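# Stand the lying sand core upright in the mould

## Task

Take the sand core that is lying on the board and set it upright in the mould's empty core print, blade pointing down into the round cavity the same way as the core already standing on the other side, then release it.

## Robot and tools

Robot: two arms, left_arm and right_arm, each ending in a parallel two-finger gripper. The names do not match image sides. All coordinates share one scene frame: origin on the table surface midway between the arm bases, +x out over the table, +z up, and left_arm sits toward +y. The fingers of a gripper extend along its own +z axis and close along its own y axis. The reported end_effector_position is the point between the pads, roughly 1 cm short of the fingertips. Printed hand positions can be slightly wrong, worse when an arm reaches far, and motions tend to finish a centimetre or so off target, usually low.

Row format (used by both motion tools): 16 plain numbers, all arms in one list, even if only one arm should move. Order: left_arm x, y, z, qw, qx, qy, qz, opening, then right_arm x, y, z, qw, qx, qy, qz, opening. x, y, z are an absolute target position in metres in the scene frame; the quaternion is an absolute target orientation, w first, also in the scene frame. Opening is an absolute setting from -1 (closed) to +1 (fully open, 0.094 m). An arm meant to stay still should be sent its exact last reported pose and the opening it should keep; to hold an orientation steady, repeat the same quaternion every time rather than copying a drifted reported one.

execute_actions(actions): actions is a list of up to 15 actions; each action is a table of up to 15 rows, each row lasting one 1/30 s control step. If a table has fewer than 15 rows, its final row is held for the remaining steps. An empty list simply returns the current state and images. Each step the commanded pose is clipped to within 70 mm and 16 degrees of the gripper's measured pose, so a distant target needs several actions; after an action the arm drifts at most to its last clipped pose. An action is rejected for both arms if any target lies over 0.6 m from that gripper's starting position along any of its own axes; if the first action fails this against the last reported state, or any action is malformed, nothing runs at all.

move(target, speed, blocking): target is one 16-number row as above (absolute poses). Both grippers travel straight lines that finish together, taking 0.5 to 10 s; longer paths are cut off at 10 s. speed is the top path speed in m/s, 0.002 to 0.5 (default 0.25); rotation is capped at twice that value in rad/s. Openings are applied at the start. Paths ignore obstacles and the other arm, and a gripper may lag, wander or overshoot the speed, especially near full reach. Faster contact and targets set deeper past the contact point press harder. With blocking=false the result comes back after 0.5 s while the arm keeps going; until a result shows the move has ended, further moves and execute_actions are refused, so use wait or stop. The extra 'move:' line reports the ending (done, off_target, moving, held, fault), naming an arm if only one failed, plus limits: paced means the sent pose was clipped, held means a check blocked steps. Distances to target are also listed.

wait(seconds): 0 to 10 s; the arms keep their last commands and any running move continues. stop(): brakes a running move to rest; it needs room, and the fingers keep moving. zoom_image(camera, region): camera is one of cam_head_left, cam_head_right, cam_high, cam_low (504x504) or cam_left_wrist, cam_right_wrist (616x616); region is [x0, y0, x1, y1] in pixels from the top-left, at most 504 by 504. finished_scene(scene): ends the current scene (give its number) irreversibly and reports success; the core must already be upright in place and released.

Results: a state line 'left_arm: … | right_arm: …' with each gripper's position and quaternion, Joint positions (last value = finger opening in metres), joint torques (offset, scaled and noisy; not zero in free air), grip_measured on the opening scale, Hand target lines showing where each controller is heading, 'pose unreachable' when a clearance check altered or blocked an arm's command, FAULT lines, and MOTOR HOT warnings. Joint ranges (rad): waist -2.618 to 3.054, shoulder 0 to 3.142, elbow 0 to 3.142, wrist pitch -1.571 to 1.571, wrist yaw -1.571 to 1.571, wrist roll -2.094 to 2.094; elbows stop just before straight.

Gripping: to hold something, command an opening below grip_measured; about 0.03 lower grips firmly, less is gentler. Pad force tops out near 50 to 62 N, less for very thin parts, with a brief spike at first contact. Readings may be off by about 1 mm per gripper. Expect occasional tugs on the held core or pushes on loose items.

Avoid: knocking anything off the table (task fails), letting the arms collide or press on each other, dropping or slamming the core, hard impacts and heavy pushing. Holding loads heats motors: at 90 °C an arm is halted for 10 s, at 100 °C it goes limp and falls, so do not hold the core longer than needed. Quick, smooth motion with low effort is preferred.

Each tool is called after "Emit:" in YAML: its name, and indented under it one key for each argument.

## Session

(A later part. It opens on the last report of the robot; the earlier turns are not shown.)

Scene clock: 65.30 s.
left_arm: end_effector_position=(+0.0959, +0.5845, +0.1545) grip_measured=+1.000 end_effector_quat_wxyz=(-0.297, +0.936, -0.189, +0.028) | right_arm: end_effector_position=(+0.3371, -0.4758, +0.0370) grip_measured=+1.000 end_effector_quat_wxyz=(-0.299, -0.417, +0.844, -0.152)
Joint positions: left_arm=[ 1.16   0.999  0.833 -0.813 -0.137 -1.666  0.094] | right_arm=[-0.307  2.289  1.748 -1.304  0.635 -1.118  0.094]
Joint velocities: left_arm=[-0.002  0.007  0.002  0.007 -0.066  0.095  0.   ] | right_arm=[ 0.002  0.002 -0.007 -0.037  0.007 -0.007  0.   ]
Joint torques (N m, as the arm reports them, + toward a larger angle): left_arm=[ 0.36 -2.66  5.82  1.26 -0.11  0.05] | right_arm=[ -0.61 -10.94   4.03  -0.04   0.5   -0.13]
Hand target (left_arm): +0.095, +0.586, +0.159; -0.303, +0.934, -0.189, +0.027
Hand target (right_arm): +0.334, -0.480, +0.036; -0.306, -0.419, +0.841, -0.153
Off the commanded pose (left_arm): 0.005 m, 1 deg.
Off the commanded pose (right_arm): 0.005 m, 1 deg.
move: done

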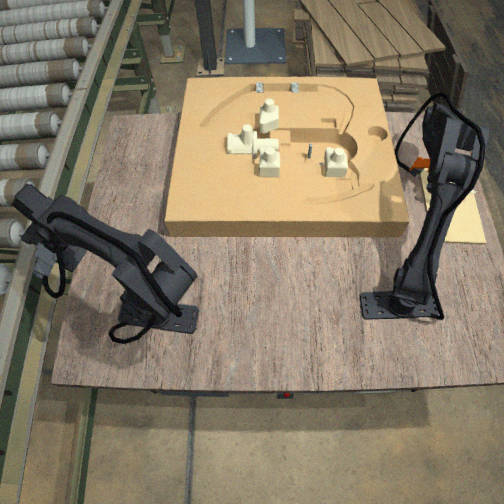

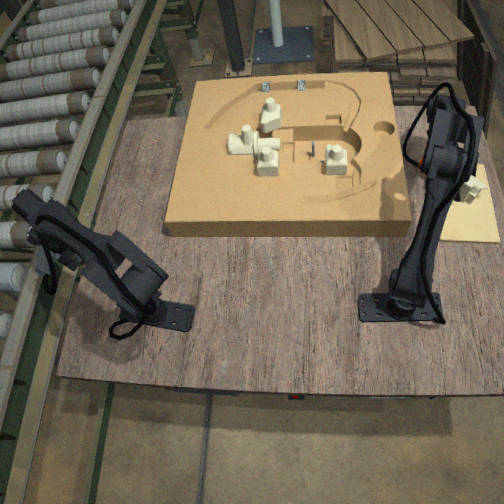

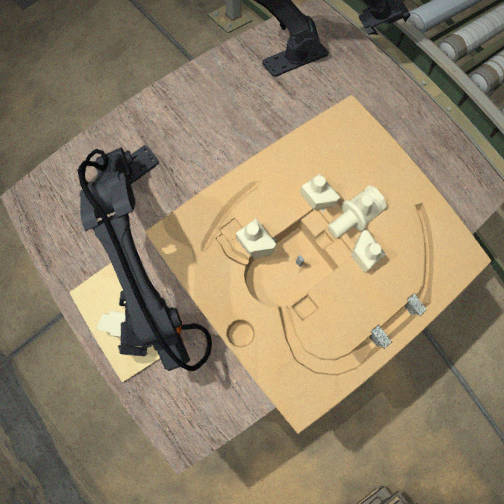

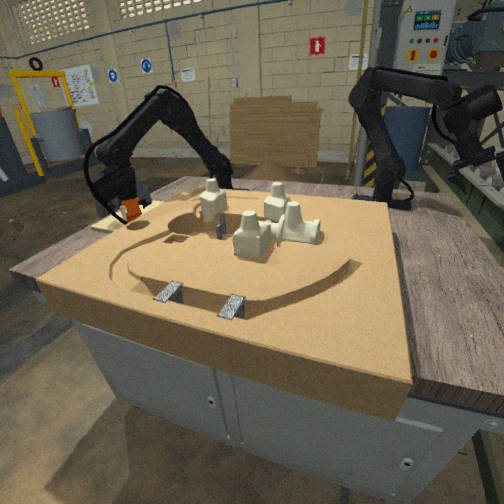

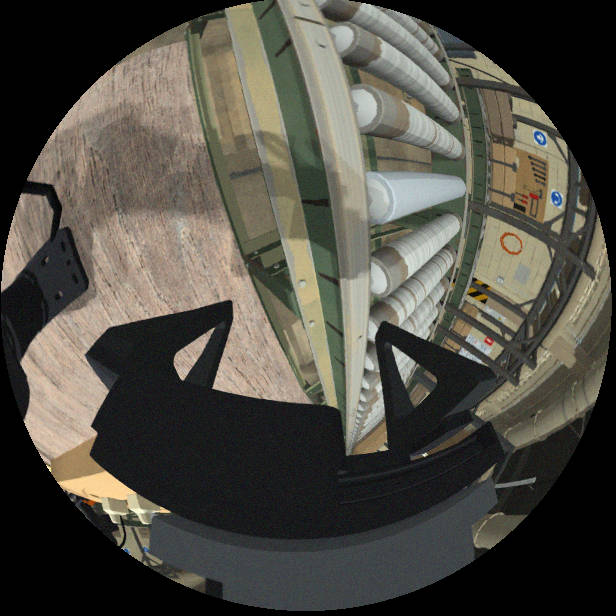

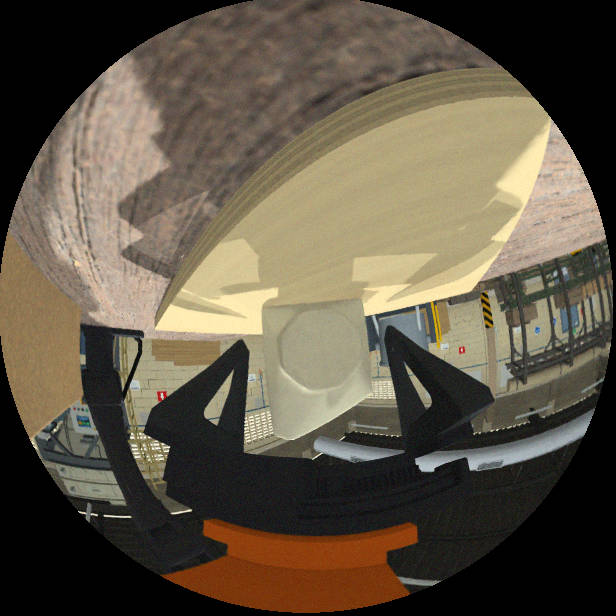

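Emit:
move:
  target: [0.095,0.586,0.159,-0.303,0.934,-0.189,0.027,1, 0.334,-0.480,0.036,0.306,0.419,-0.841,0.153,0.08]

Scene clock: 68.80 s.
left_arm: end_effector_position=(+0.0959, +0.5845, +0.1545) grip_measured=+1.000 end_effector_quat_wxyz=(-0.297, +0.936, -0.189, +0.028) | right_arm: end_effector_position=(+0.3377, -0.4760, +0.0369) grip_measured=+0.182 end_effector_quat_wxyz=(-0.298, -0.418, +0.844, -0.152)
Joint positions: left_arm=[ 1.16   0.999  0.833 -0.813 -0.137 -1.666  0.094] | right_arm=[-0.307  2.289  1.748 -1.301  0.635 -1.12   0.056]
Joint velocities: left_arm=[-0.012 -0.007 -0.002  0.007 -0.022 -0.007  0.   ] | right_arm=[ 0.002  0.002 -0.002 -0.022 -0.066 -0.095  0.001]
Joint torques (N m, as the arm reports them, + toward a larger angle): left_arm=[ 0.36 -2.58  5.86  1.25 -0.09  0.05] | right_arm=[ -0.67 -10.85   4.21  -0.06   0.49  -0.11]
Hand target (left_arm): +0.095, +0.586, +0.159; -0.303, +0.934, -0.189, +0.027
Hand target (right_arm): +0.334, -0.480, +0.036; -0.306, -0.419, +0.841, -0.153
Off the commanded pose (left_arm): 0.005 m, 1 deg.
Off the commanded pose (right_arm): 0.006 m, 1 deg.
move: done

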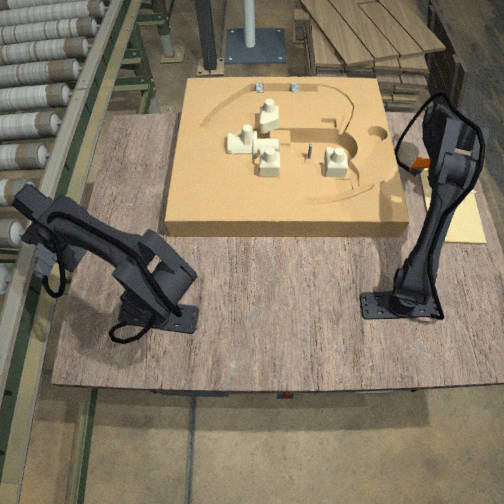

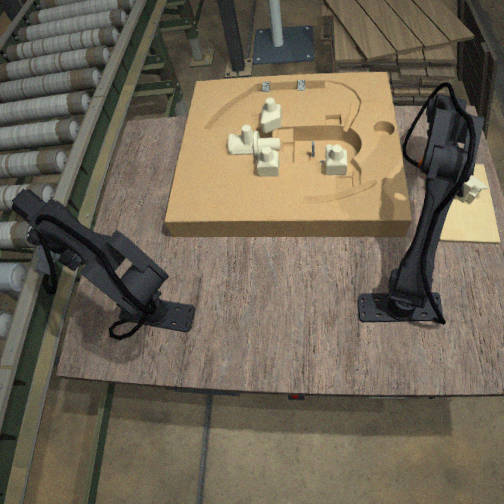

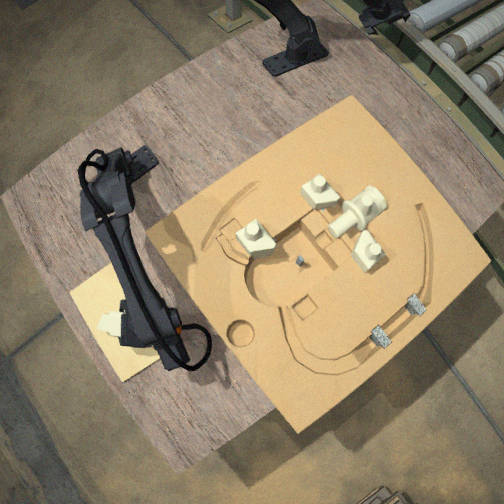

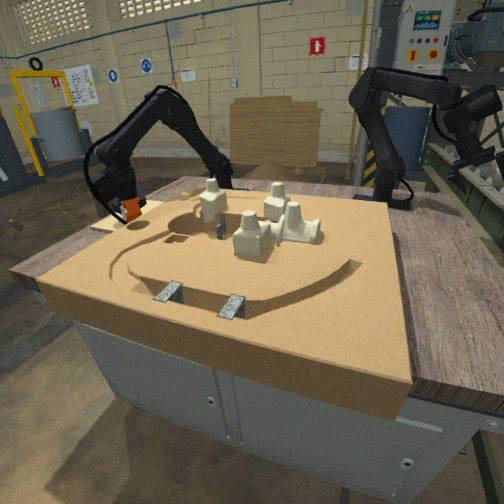

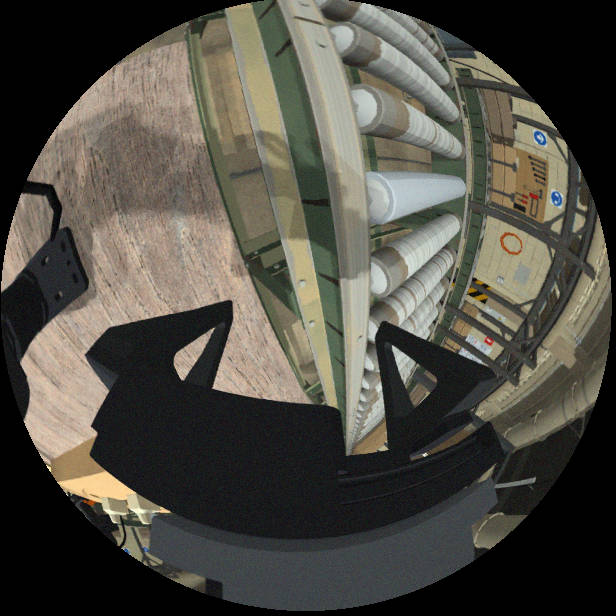

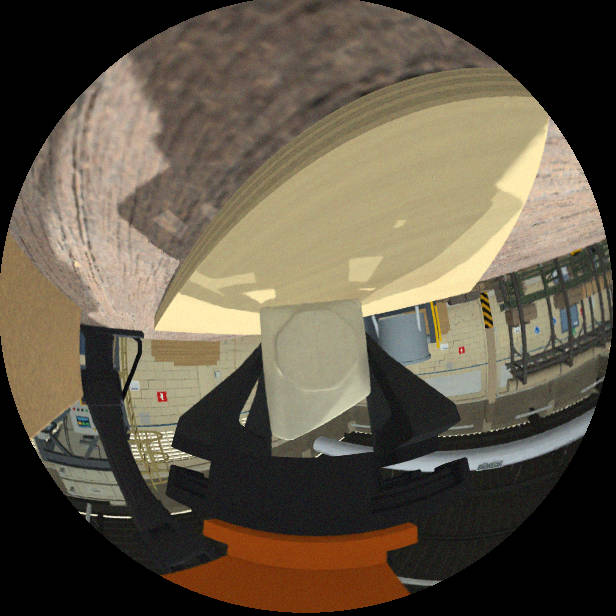

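Emit:
wait:
  seconds: 0

Scene clock: 69.67 s.
left_arm: end_effector_position=(+0.0959, +0.5845, +0.1545) grip_measured=+1.000 end_effector_quat_wxyz=(-0.297, +0.936, -0.189, +0.028) | right_arm: end_effector_position=(+0.3377, -0.4760, +0.0369) grip_measured=+0.182 end_effector_quat_wxyz=(-0.298, -0.418, +0.844, -0.152)
Joint positions: left_arm=[ 1.16   0.999  0.833 -0.813 -0.137 -1.666  0.094] | right_arm=[-0.307  2.289  1.748 -1.301  0.635 -1.12   0.056]
Joint velocities: left_arm=[-0.002 -0.027 -0.002  0.066 -0.022 -0.022  0.   ] | right_arm=[-0.012 -0.002  0.002 -0.066  0.081 -0.007  0.001]
Joint torques (N m, as the arm reports them, + toward a larger angle): left_arm=[ 0.32 -2.54  5.75  1.25 -0.09  0.03] | right_arm=[ -0.66 -10.84   4.22  -0.07   0.49  -0.12]
Hand target (left_arm): +0.095, +0.586, +0.159; -0.303, +0.934, -0.189, +0.027
Hand target (right_arm): +0.334, -0.480, +0.036; -0.306, -0.419, +0.841, -0.153
Off the commanded pose (left_arm): 0.005 m, 1 deg.
Off the commanded pose (right_arm): 0.006 m, 1 deg.

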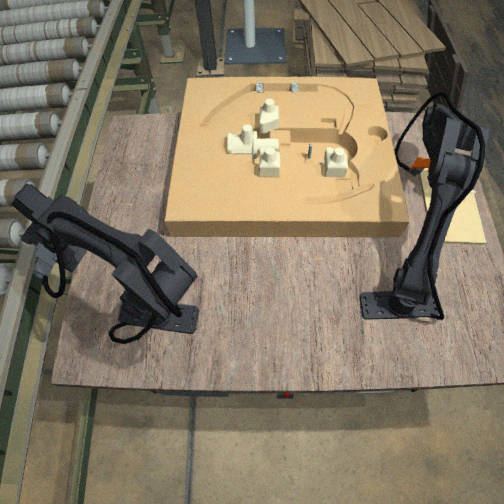

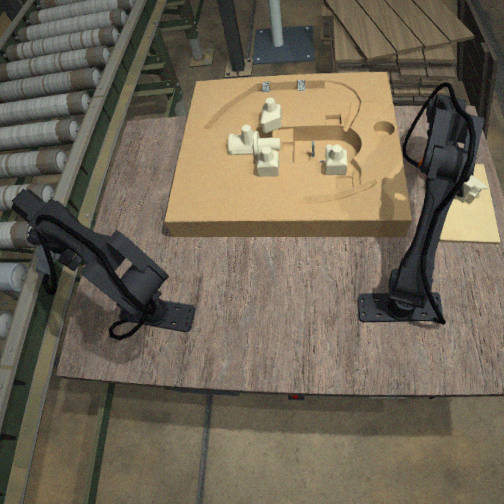

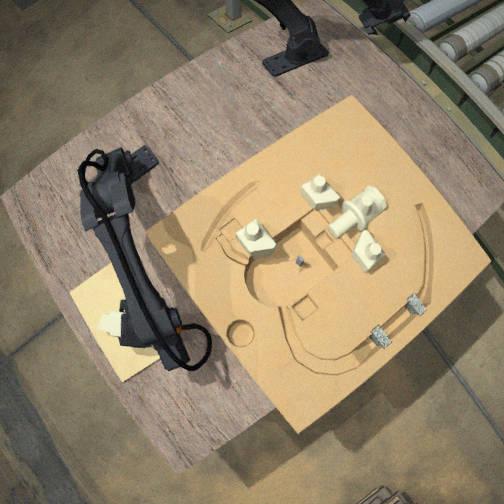

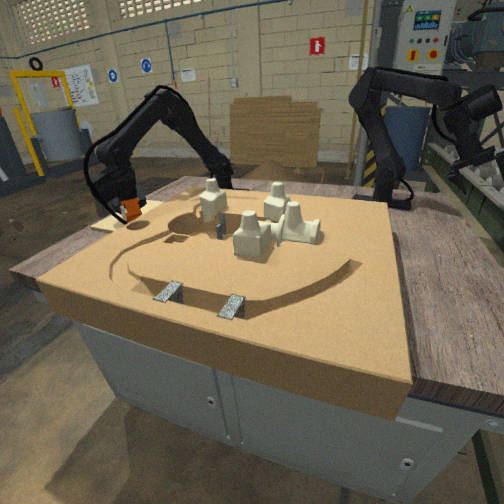

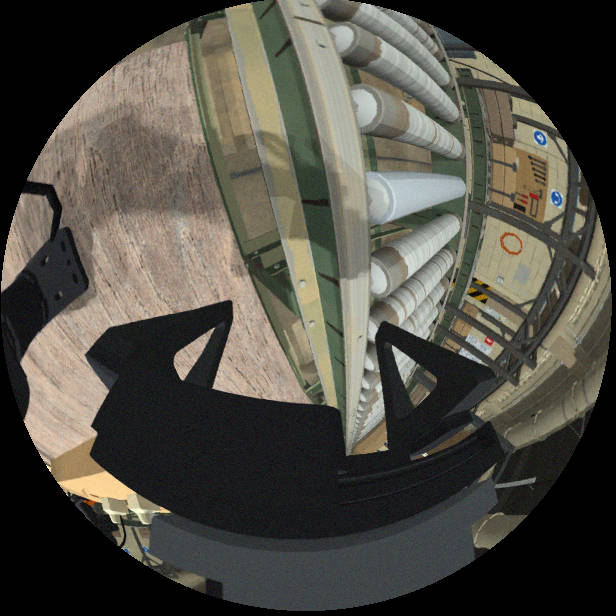

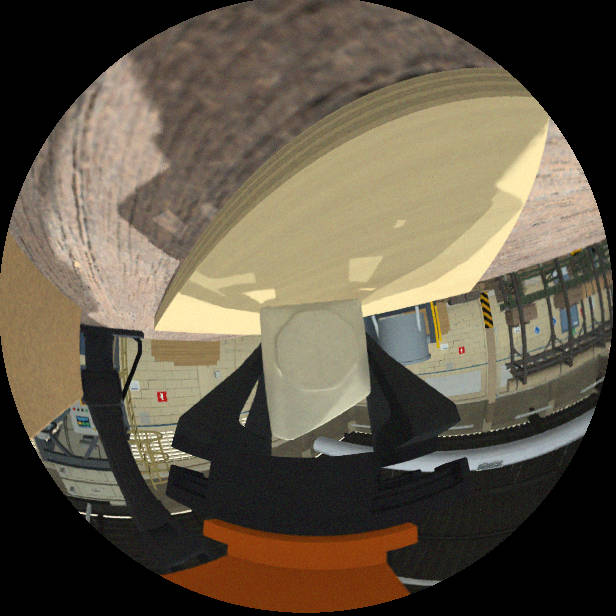

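Emit:
move:
  target: [0.095,0.586,0.159,-0.303,0.934,-0.189,0.027,1, 0.337,-0.476,0.10,0.306,0.419,-0.841,0.153,0.14]
  speed: 0.12

Emit:
move:
  target: [0.095,0.586,0.159,-0.303,0.934,-0.189,0.027,1, 0.42,-0.38,0.23,-0.43,0,-0.903,0,0.14]
  speed: 0.3

Emit:
move:
  target: [0.095,0.586,0.159,-0.303,0.934,-0.189,0.027,1, 0.50,-0.135,0.20,-0.43,0,-0.903,0,0.14]
  speed: 0.2

Scene clock: 80.30 s.
left_arm: end_effector_position=(+0.0959, +0.5845, +0.1545) grip_measured=+1.000 end_effector_quat_wxyz=(-0.297, +0.936, -0.189, +0.028) | right_arm: end_effector_position=(+0.3328, -0.4713, +0.0698) grip_measured=+0.182 end_effector_quat_wxyz=(-0.314, -0.425, +0.840, -0.124)
Joint positions: left_arm=[ 1.16   0.999  0.833 -0.813 -0.137 -1.666  0.094] | right_arm=[-0.307  2.289  1.874 -1.491  0.614 -1.12   0.056]
Joint velocities: left_arm=[-0.002  0.002  0.007  0.007  0.007  0.051  0.   ] | right_arm=[-0.007 -0.007 -0.012  0.037 -0.037 -0.007  0.   ]
Joint torques (N m, as the arm reports them, + toward a larger angle): left_arm=[ 0.27 -2.62  5.8   1.26 -0.08  0.06] | right_arm=[  0.21 -14.66   7.62  -0.59   0.67   0.02]
Hand target (left_arm): +0.095, +0.586, +0.159; -0.303, +0.934, -0.189, +0.027
Hand target (right_arm): +0.337, -0.476, +0.099; -0.306, -0.419, +0.841, -0.153
Off the commanded pose (left_arm): 0.005 m, 1 deg.
Off the commanded pose (right_arm): 0.031 m, 4 deg.
move: off_target (right_arm)

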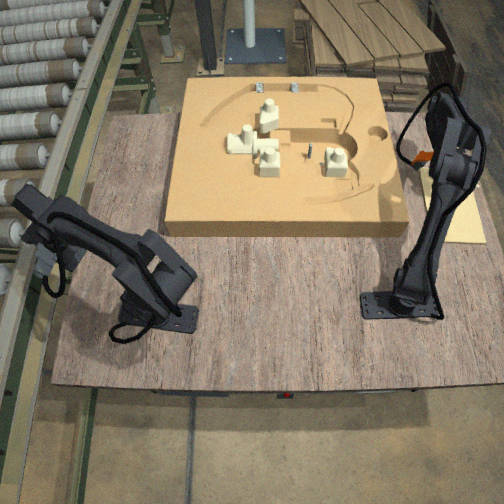

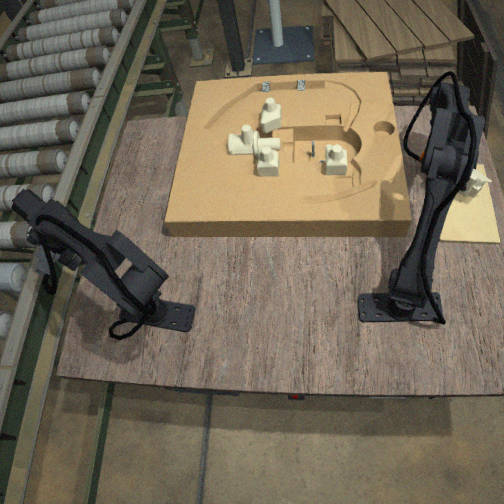

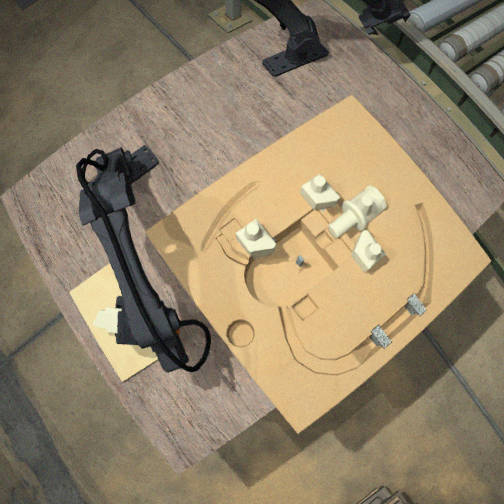

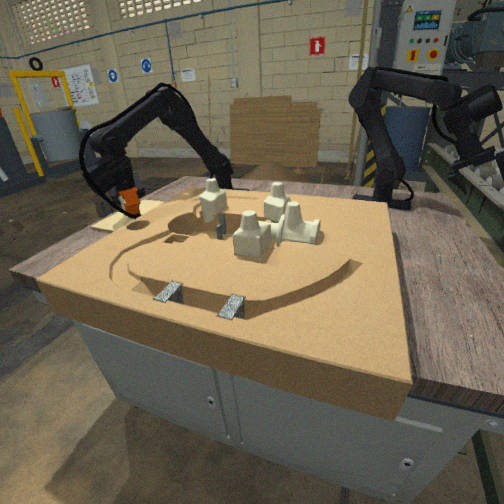

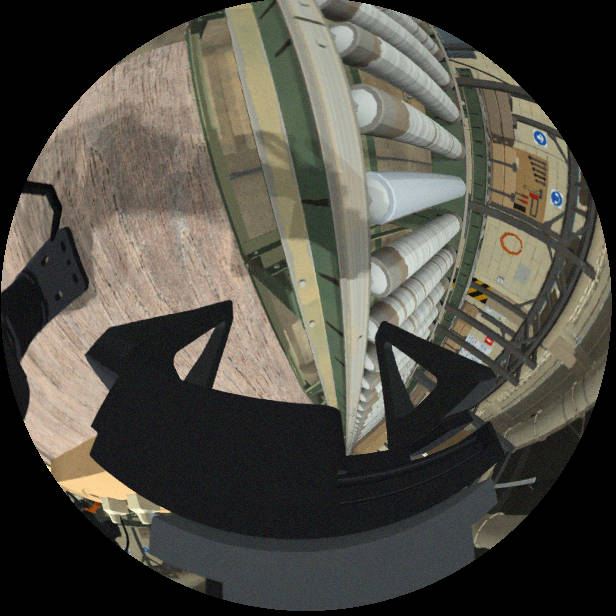

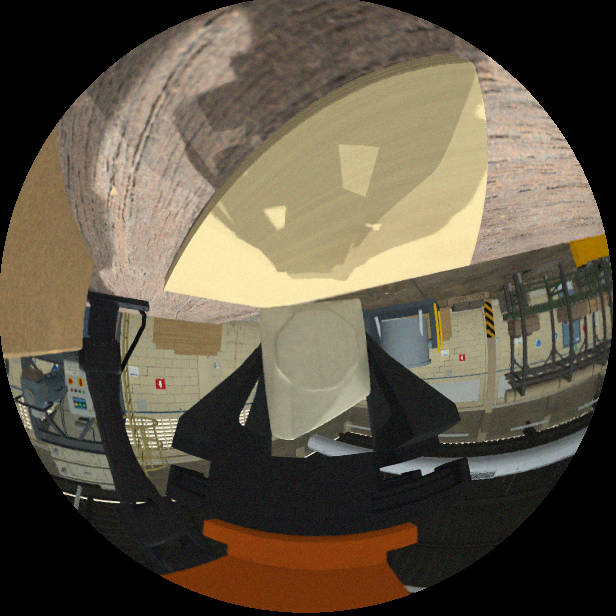

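Scene clock: 84.10 s.
left_arm: end_effector_position=(+0.0959, +0.5845, +0.1545) grip_measured=+1.000 end_effector_quat_wxyz=(-0.297, +0.936, -0.189, +0.028) | right_arm: end_effector_position=(+0.4103, -0.3839, +0.1986) grip_measured=+0.181 end_effector_quat_wxyz=(+0.378, +0.002, +0.926, +0.006)
Joint positions: left_arm=[ 1.16   0.999  0.833 -0.813 -0.137 -1.666  0.094] | right_arm=[-0.419  1.51   1.255 -0.586 -0.287 -0.287  0.056]
Joint velocities: left_arm=[ 0.017  0.002  0.002 -0.022  0.066 -0.022  0.   ] | right_arm=[ 0.007  0.002 -0.012  0.007 -0.051 -0.007  0.   ]
Joint torques (N m, as the arm reports them, + toward a larger angle): left_arm=[ 0.32 -2.62  5.79  1.26 -0.1   0.03] | right_arm=[ 0.71 -9.6   6.99  2.29 -0.33  0.07]
Hand target (left_arm): +0.095, +0.586, +0.159; -0.303, +0.934, -0.189, +0.027
Hand target (right_arm): +0.420, -0.380, +0.233; +0.431, -0.010, +0.902, -0.003
Off the commanded pose (left_arm): 0.005 m, 1 deg.
Off the commanded pose (right_arm): 0.033 m, 7 deg.
move: off_target (right_arm)

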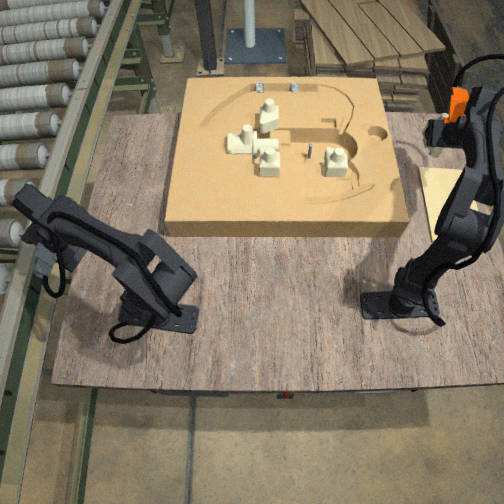

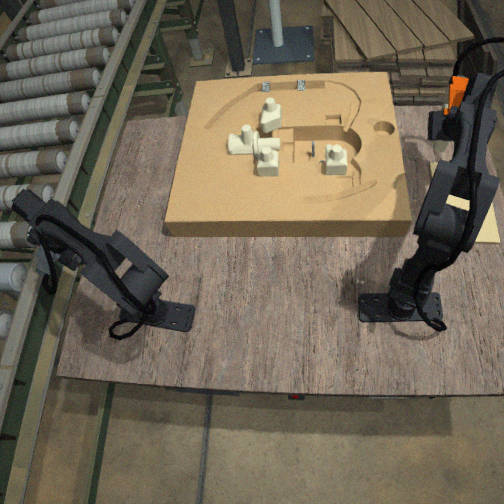

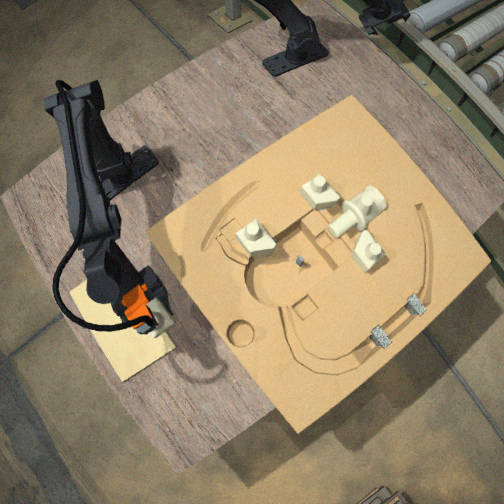

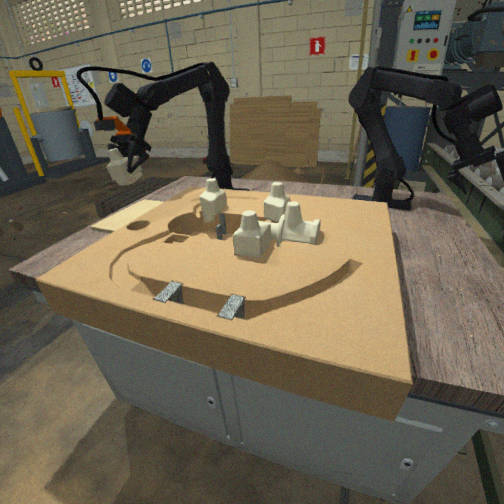

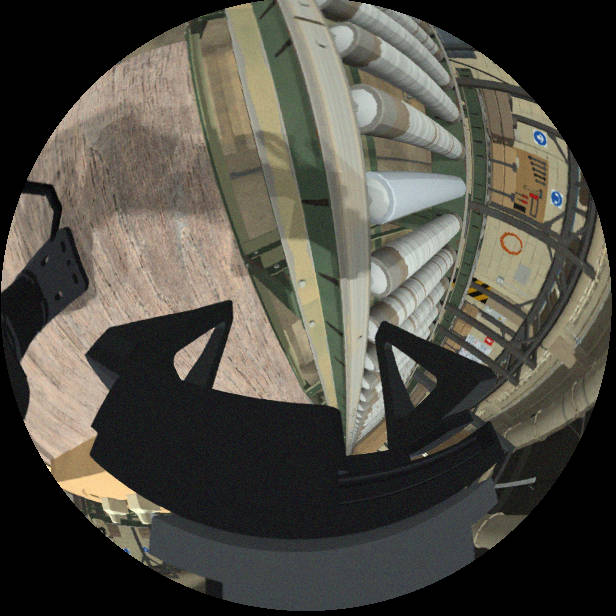

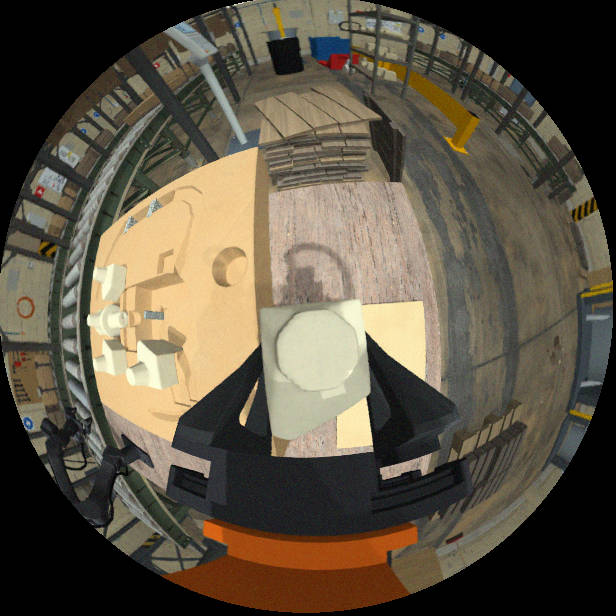

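Scene clock: 86.03 s.
left_arm: end_effector_position=(+0.0959, +0.5845, +0.1545) grip_measured=+1.000 end_effector_quat_wxyz=(-0.297, +0.936, -0.189, +0.028) | right_arm: end_effector_position=(+0.4769, -0.1366, +0.1569) grip_measured=+0.182 end_effector_quat_wxyz=(+0.368, -0.022, +0.930, -0.012)
Joint positions: left_arm=[ 1.16   0.999  0.833 -0.813 -0.137 -1.666  0.094] | right_arm=[ 0.343  1.788  1.403 -0.467  0.249  0.219  0.056]
Joint velocities: left_arm=[ 0.027  0.017  0.017 -0.022 -0.022  0.007  0.   ] | right_arm=[-0.007  0.012 -0.032  0.007  0.037 -0.022  0.   ]
Joint torques (N m, as the arm reports them, + toward a larger angle): left_arm=[ 0.32 -2.52  5.87  1.24 -0.11  0.04] | right_arm=[-0.33 -9.83 10.23  2.18  0.33  0.07]
Hand target (left_arm): +0.095, +0.586, +0.159; -0.303, +0.934, -0.189, +0.027
Hand target (right_arm): +0.497, -0.136, +0.199; +0.426, -0.001, +0.905, -0.002
Off the commanded pose (left_arm): 0.005 m, 1 deg.
Off the commanded pose (right_arm): 0.049 m, 8 deg.
move: off_target (right_arm)

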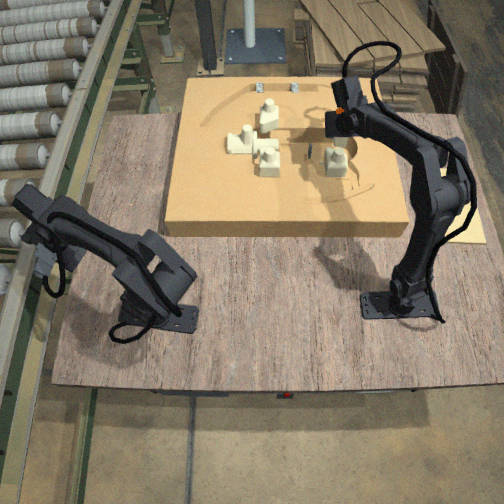

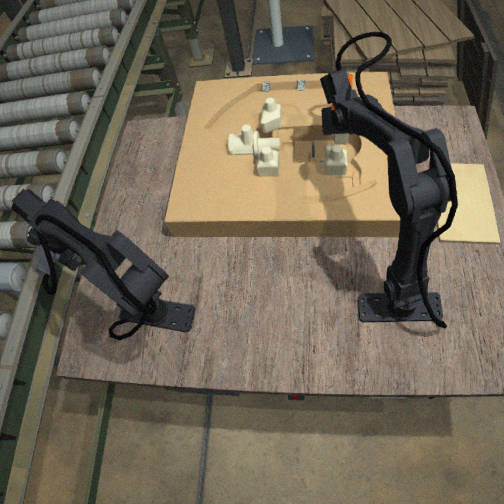

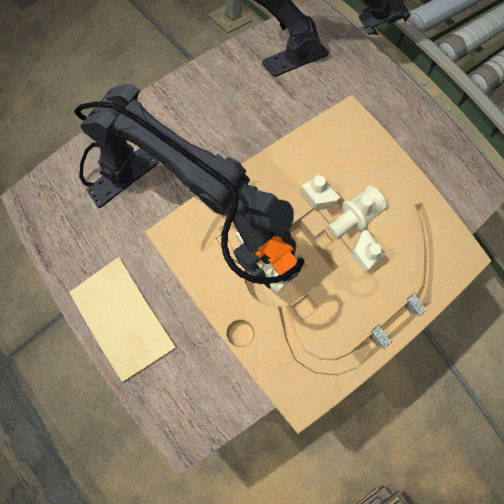

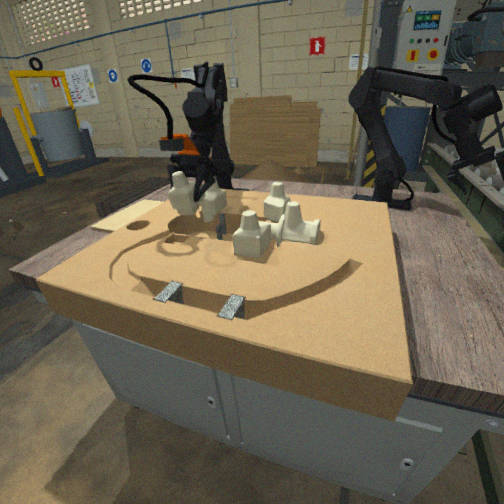

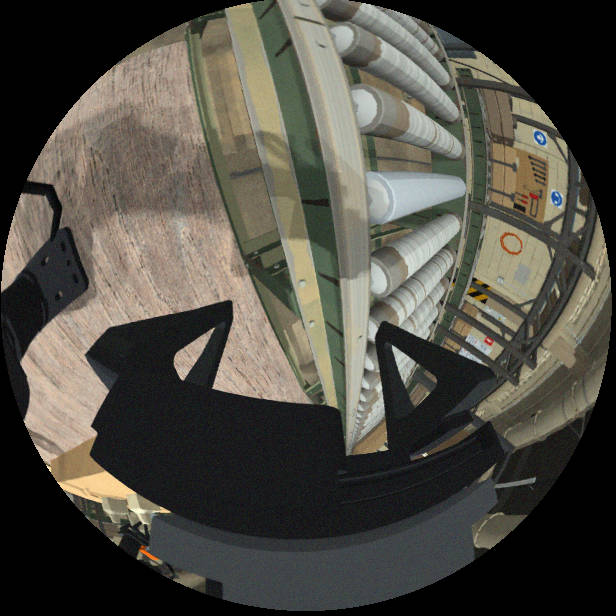

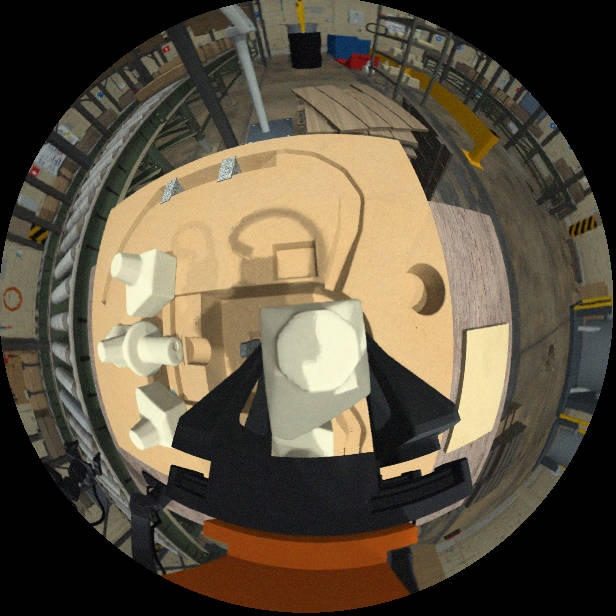

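Emit:
move:
  target: [0.095,0.586,0.159,-0.303,0.934,-0.189,0.027,1, 0.578,-0.116,0.225,0.492,0,0.870,0,0.14]
  speed: 0.1

Emit:
zoom_image:
  camera: "cam_low"
  region: [90,110,270,280]

Scene clock: 93.77 s.
left_arm: end_effector_position=(+0.0959, +0.5845, +0.1545) grip_measured=+1.000 end_effector_quat_wxyz=(-0.297, +0.936, -0.189, +0.028) | right_arm: end_effector_position=(+0.5554, -0.1151, +0.1755) grip_measured=+0.182 end_effector_quat_wxyz=(+0.430, -0.017, +0.903, -0.009)
Joint positions: left_arm=[ 1.16   0.999  0.833 -0.813 -0.137 -1.666  0.094] | right_arm=[ 0.338  2.017  1.686 -0.384  0.275  0.19   0.056]
Joint velocities: left_arm=[-0.017  0.017 -0.002  0.022 -0.007 -0.007  0.   ] | right_arm=[ 0.002 -0.007 -0.002 -0.007 -0.037 -0.037 -0.002]
Joint torques (N m, as the arm reports them, + toward a larger angle): left_arm=[ 0.22 -2.63  5.84  1.25 -0.11  0.06] | right_arm=[ -0.74 -12.26  10.2    2.46   0.36  -0.13]
Hand target (left_arm): +0.095, +0.586, +0.159; -0.303, +0.934, -0.189, +0.027
Hand target (right_arm): +0.573, -0.118, +0.225; +0.492, -0.000, +0.871, -0.002
Off the commanded pose (left_arm): 0.005 m, 1 deg.
Off the commanded pose (right_arm): 0.054 m, 8 deg.
move: off_target (right_arm)

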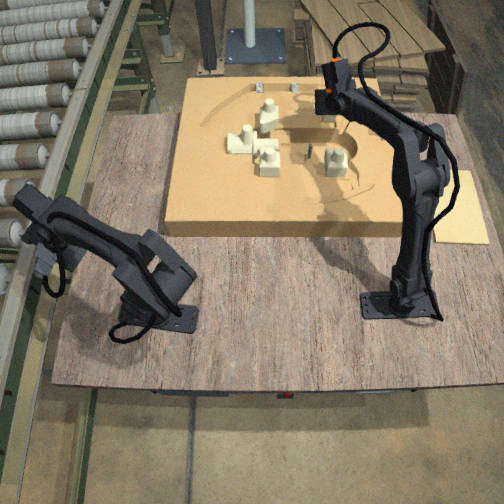

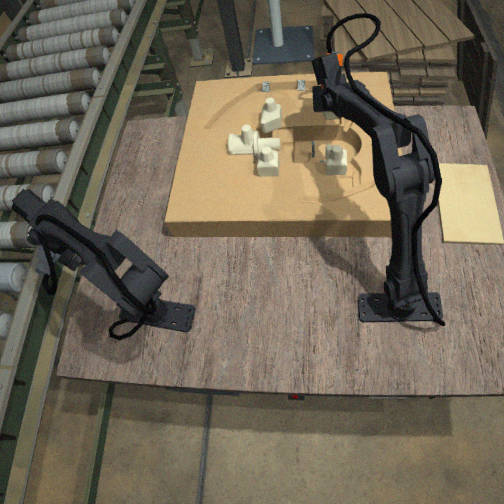

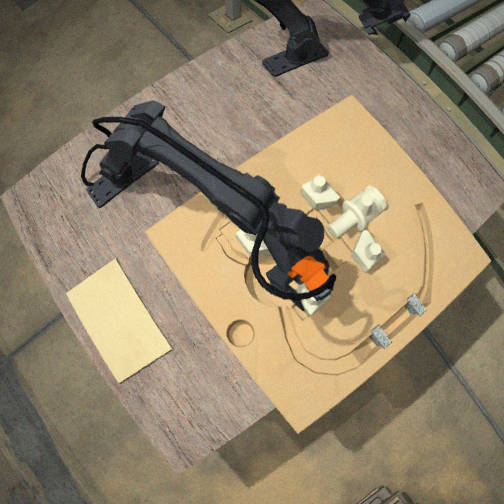

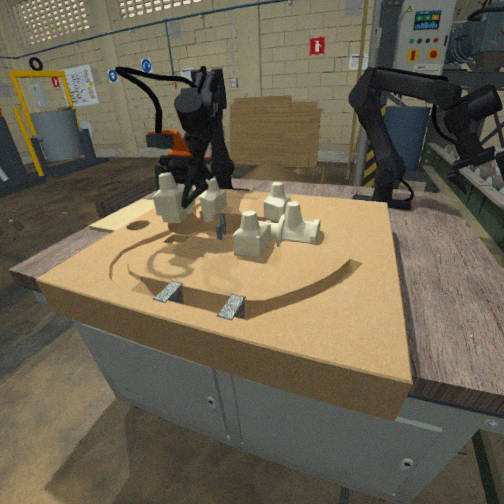

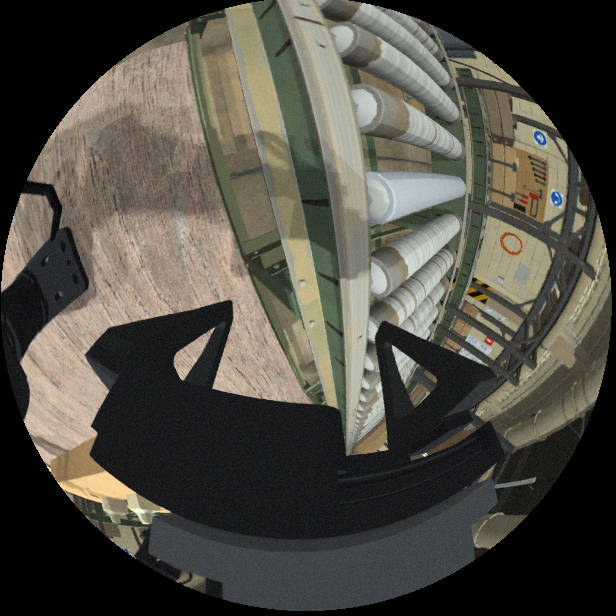

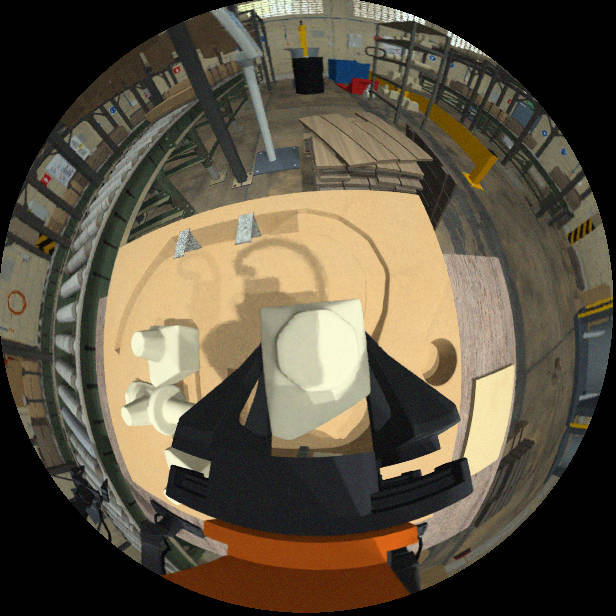

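Region (90, 110, 270, 280) of cam_low's 504x504 image, scaled by 2.800, with more detail than that image has.

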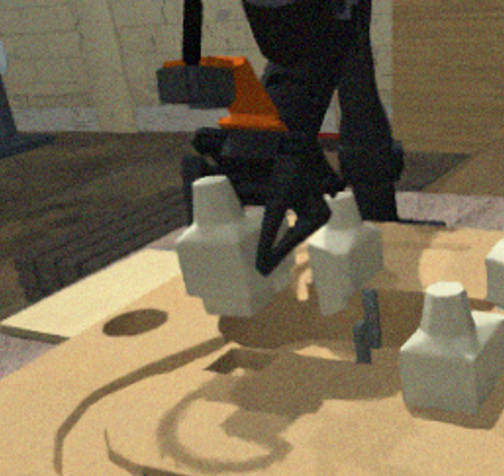

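Emit:
move:
  target: [0.095,0.586,0.159,-0.303,0.934,-0.189,0.027,1, 0.578,-0.116,0.197,0.492,0,0.870,0,0.14]
  speed: 0.05

Emit:
zoom_image:
  camera: "cam_low"
  region: [130,170,230,260]

Emit:
zoom_image:
  camera: "cam_high"
  region: [250,230,370,350]

Emit:
zoom_image:
  camera: "cam_head_left"
  region: [280,70,380,180]

Scene clock: 100.23 s.
left_arm: end_effector_position=(+0.0959, +0.5845, +0.1545) grip_measured=+1.000 end_effector_quat_wxyz=(-0.297, +0.936, -0.189, +0.028) | right_arm: end_effector_position=(+0.5650, -0.1114, +0.1697) grip_measured=+0.181 end_effector_quat_wxyz=(+0.448, -0.014, +0.894, -0.002)
Joint positions: left_arm=[ 1.16   0.999  0.833 -0.813 -0.137 -1.666  0.094] | right_arm=[ 0.338  2.037  1.66  -0.294  0.274  0.19   0.056]
Joint velocities: left_arm=[-0.017 -0.002 -0.002 -0.051  0.007 -0.007  0.   ] | right_arm=[ 0.012  0.007 -0.007  0.037 -0.051  0.037  0.001]
Joint torques (N m, as the arm reports them, + toward a larger angle): left_arm=[ 0.32 -2.62  5.76  1.24 -0.1   0.04] | right_arm=[ -0.73 -12.3    6.65   2.54   0.33  -0.1 ]
Hand target (left_arm): +0.095, +0.586, +0.159; -0.303, +0.934, -0.189, +0.027
Hand target (right_arm): +0.576, -0.117, +0.197; +0.491, -0.000, +0.871, -0.001
Off the commanded pose (left_arm): 0.005 m, 1 deg.
Off the commanded pose (right_arm): 0.031 m, 6 deg.
move: off_target (right_arm)

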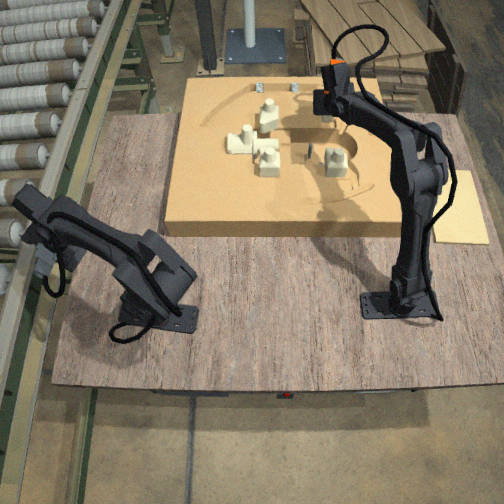

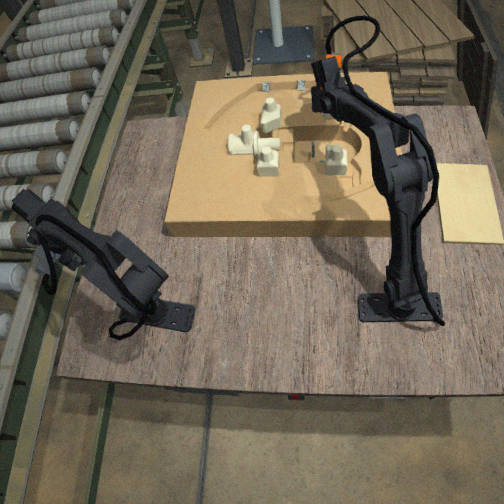

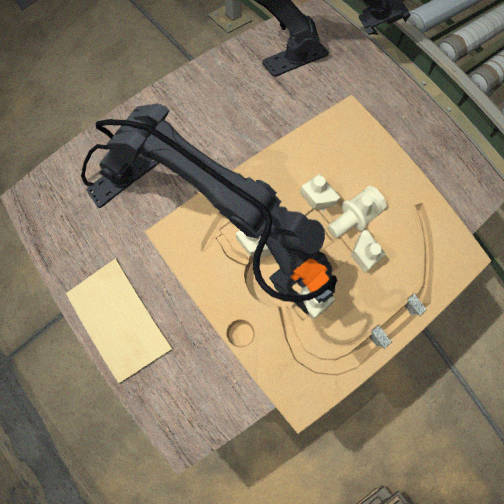

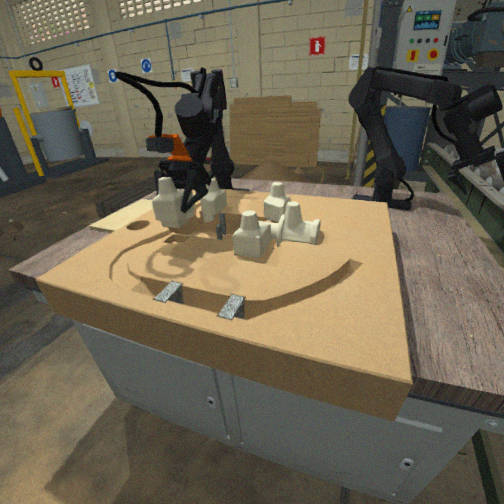

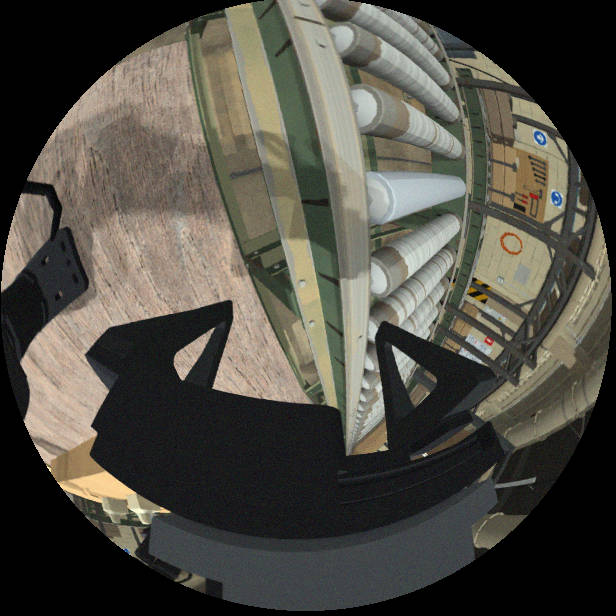

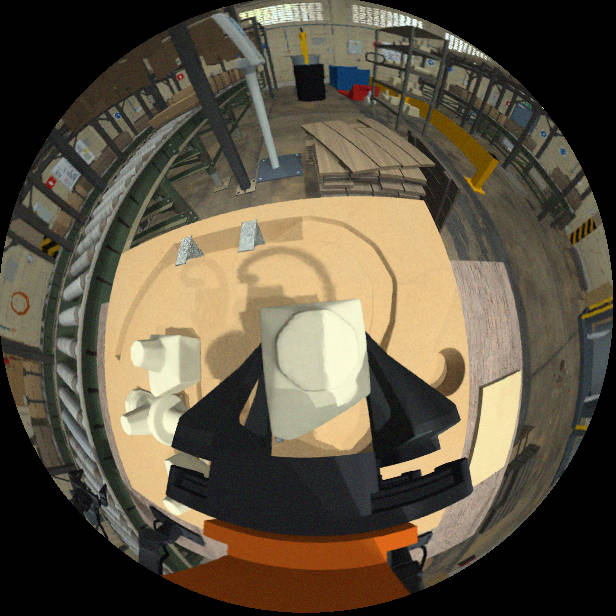

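Region (130, 170, 230, 260) of cam_low's 504x504 image, scaled by 5.040, with more detail than that image has; it fills the top 454 rows of this view, and the rest is white.

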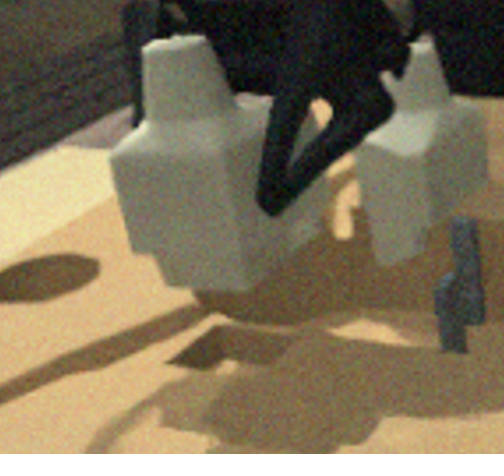

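Region (250, 230, 370, 350) of cam_high's 504x504 image, scaled by 4.200, with more detail than that image has.

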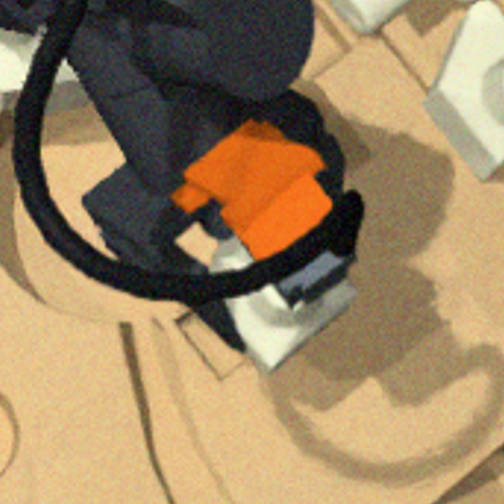

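Region (280, 70, 380, 180) of cam_head_left's 504x504 image, scaled by 4.582, with more detail than that image has; it fills the left 458 columns of this view, and the rest is white.

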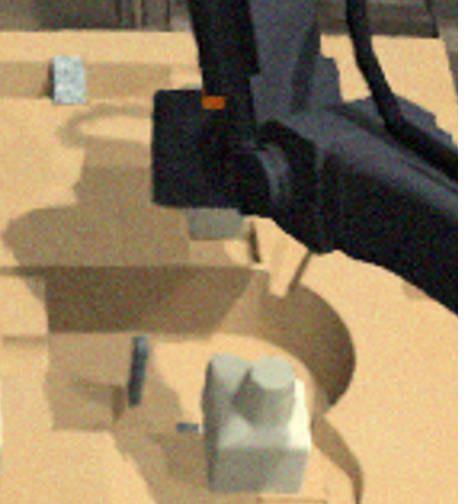

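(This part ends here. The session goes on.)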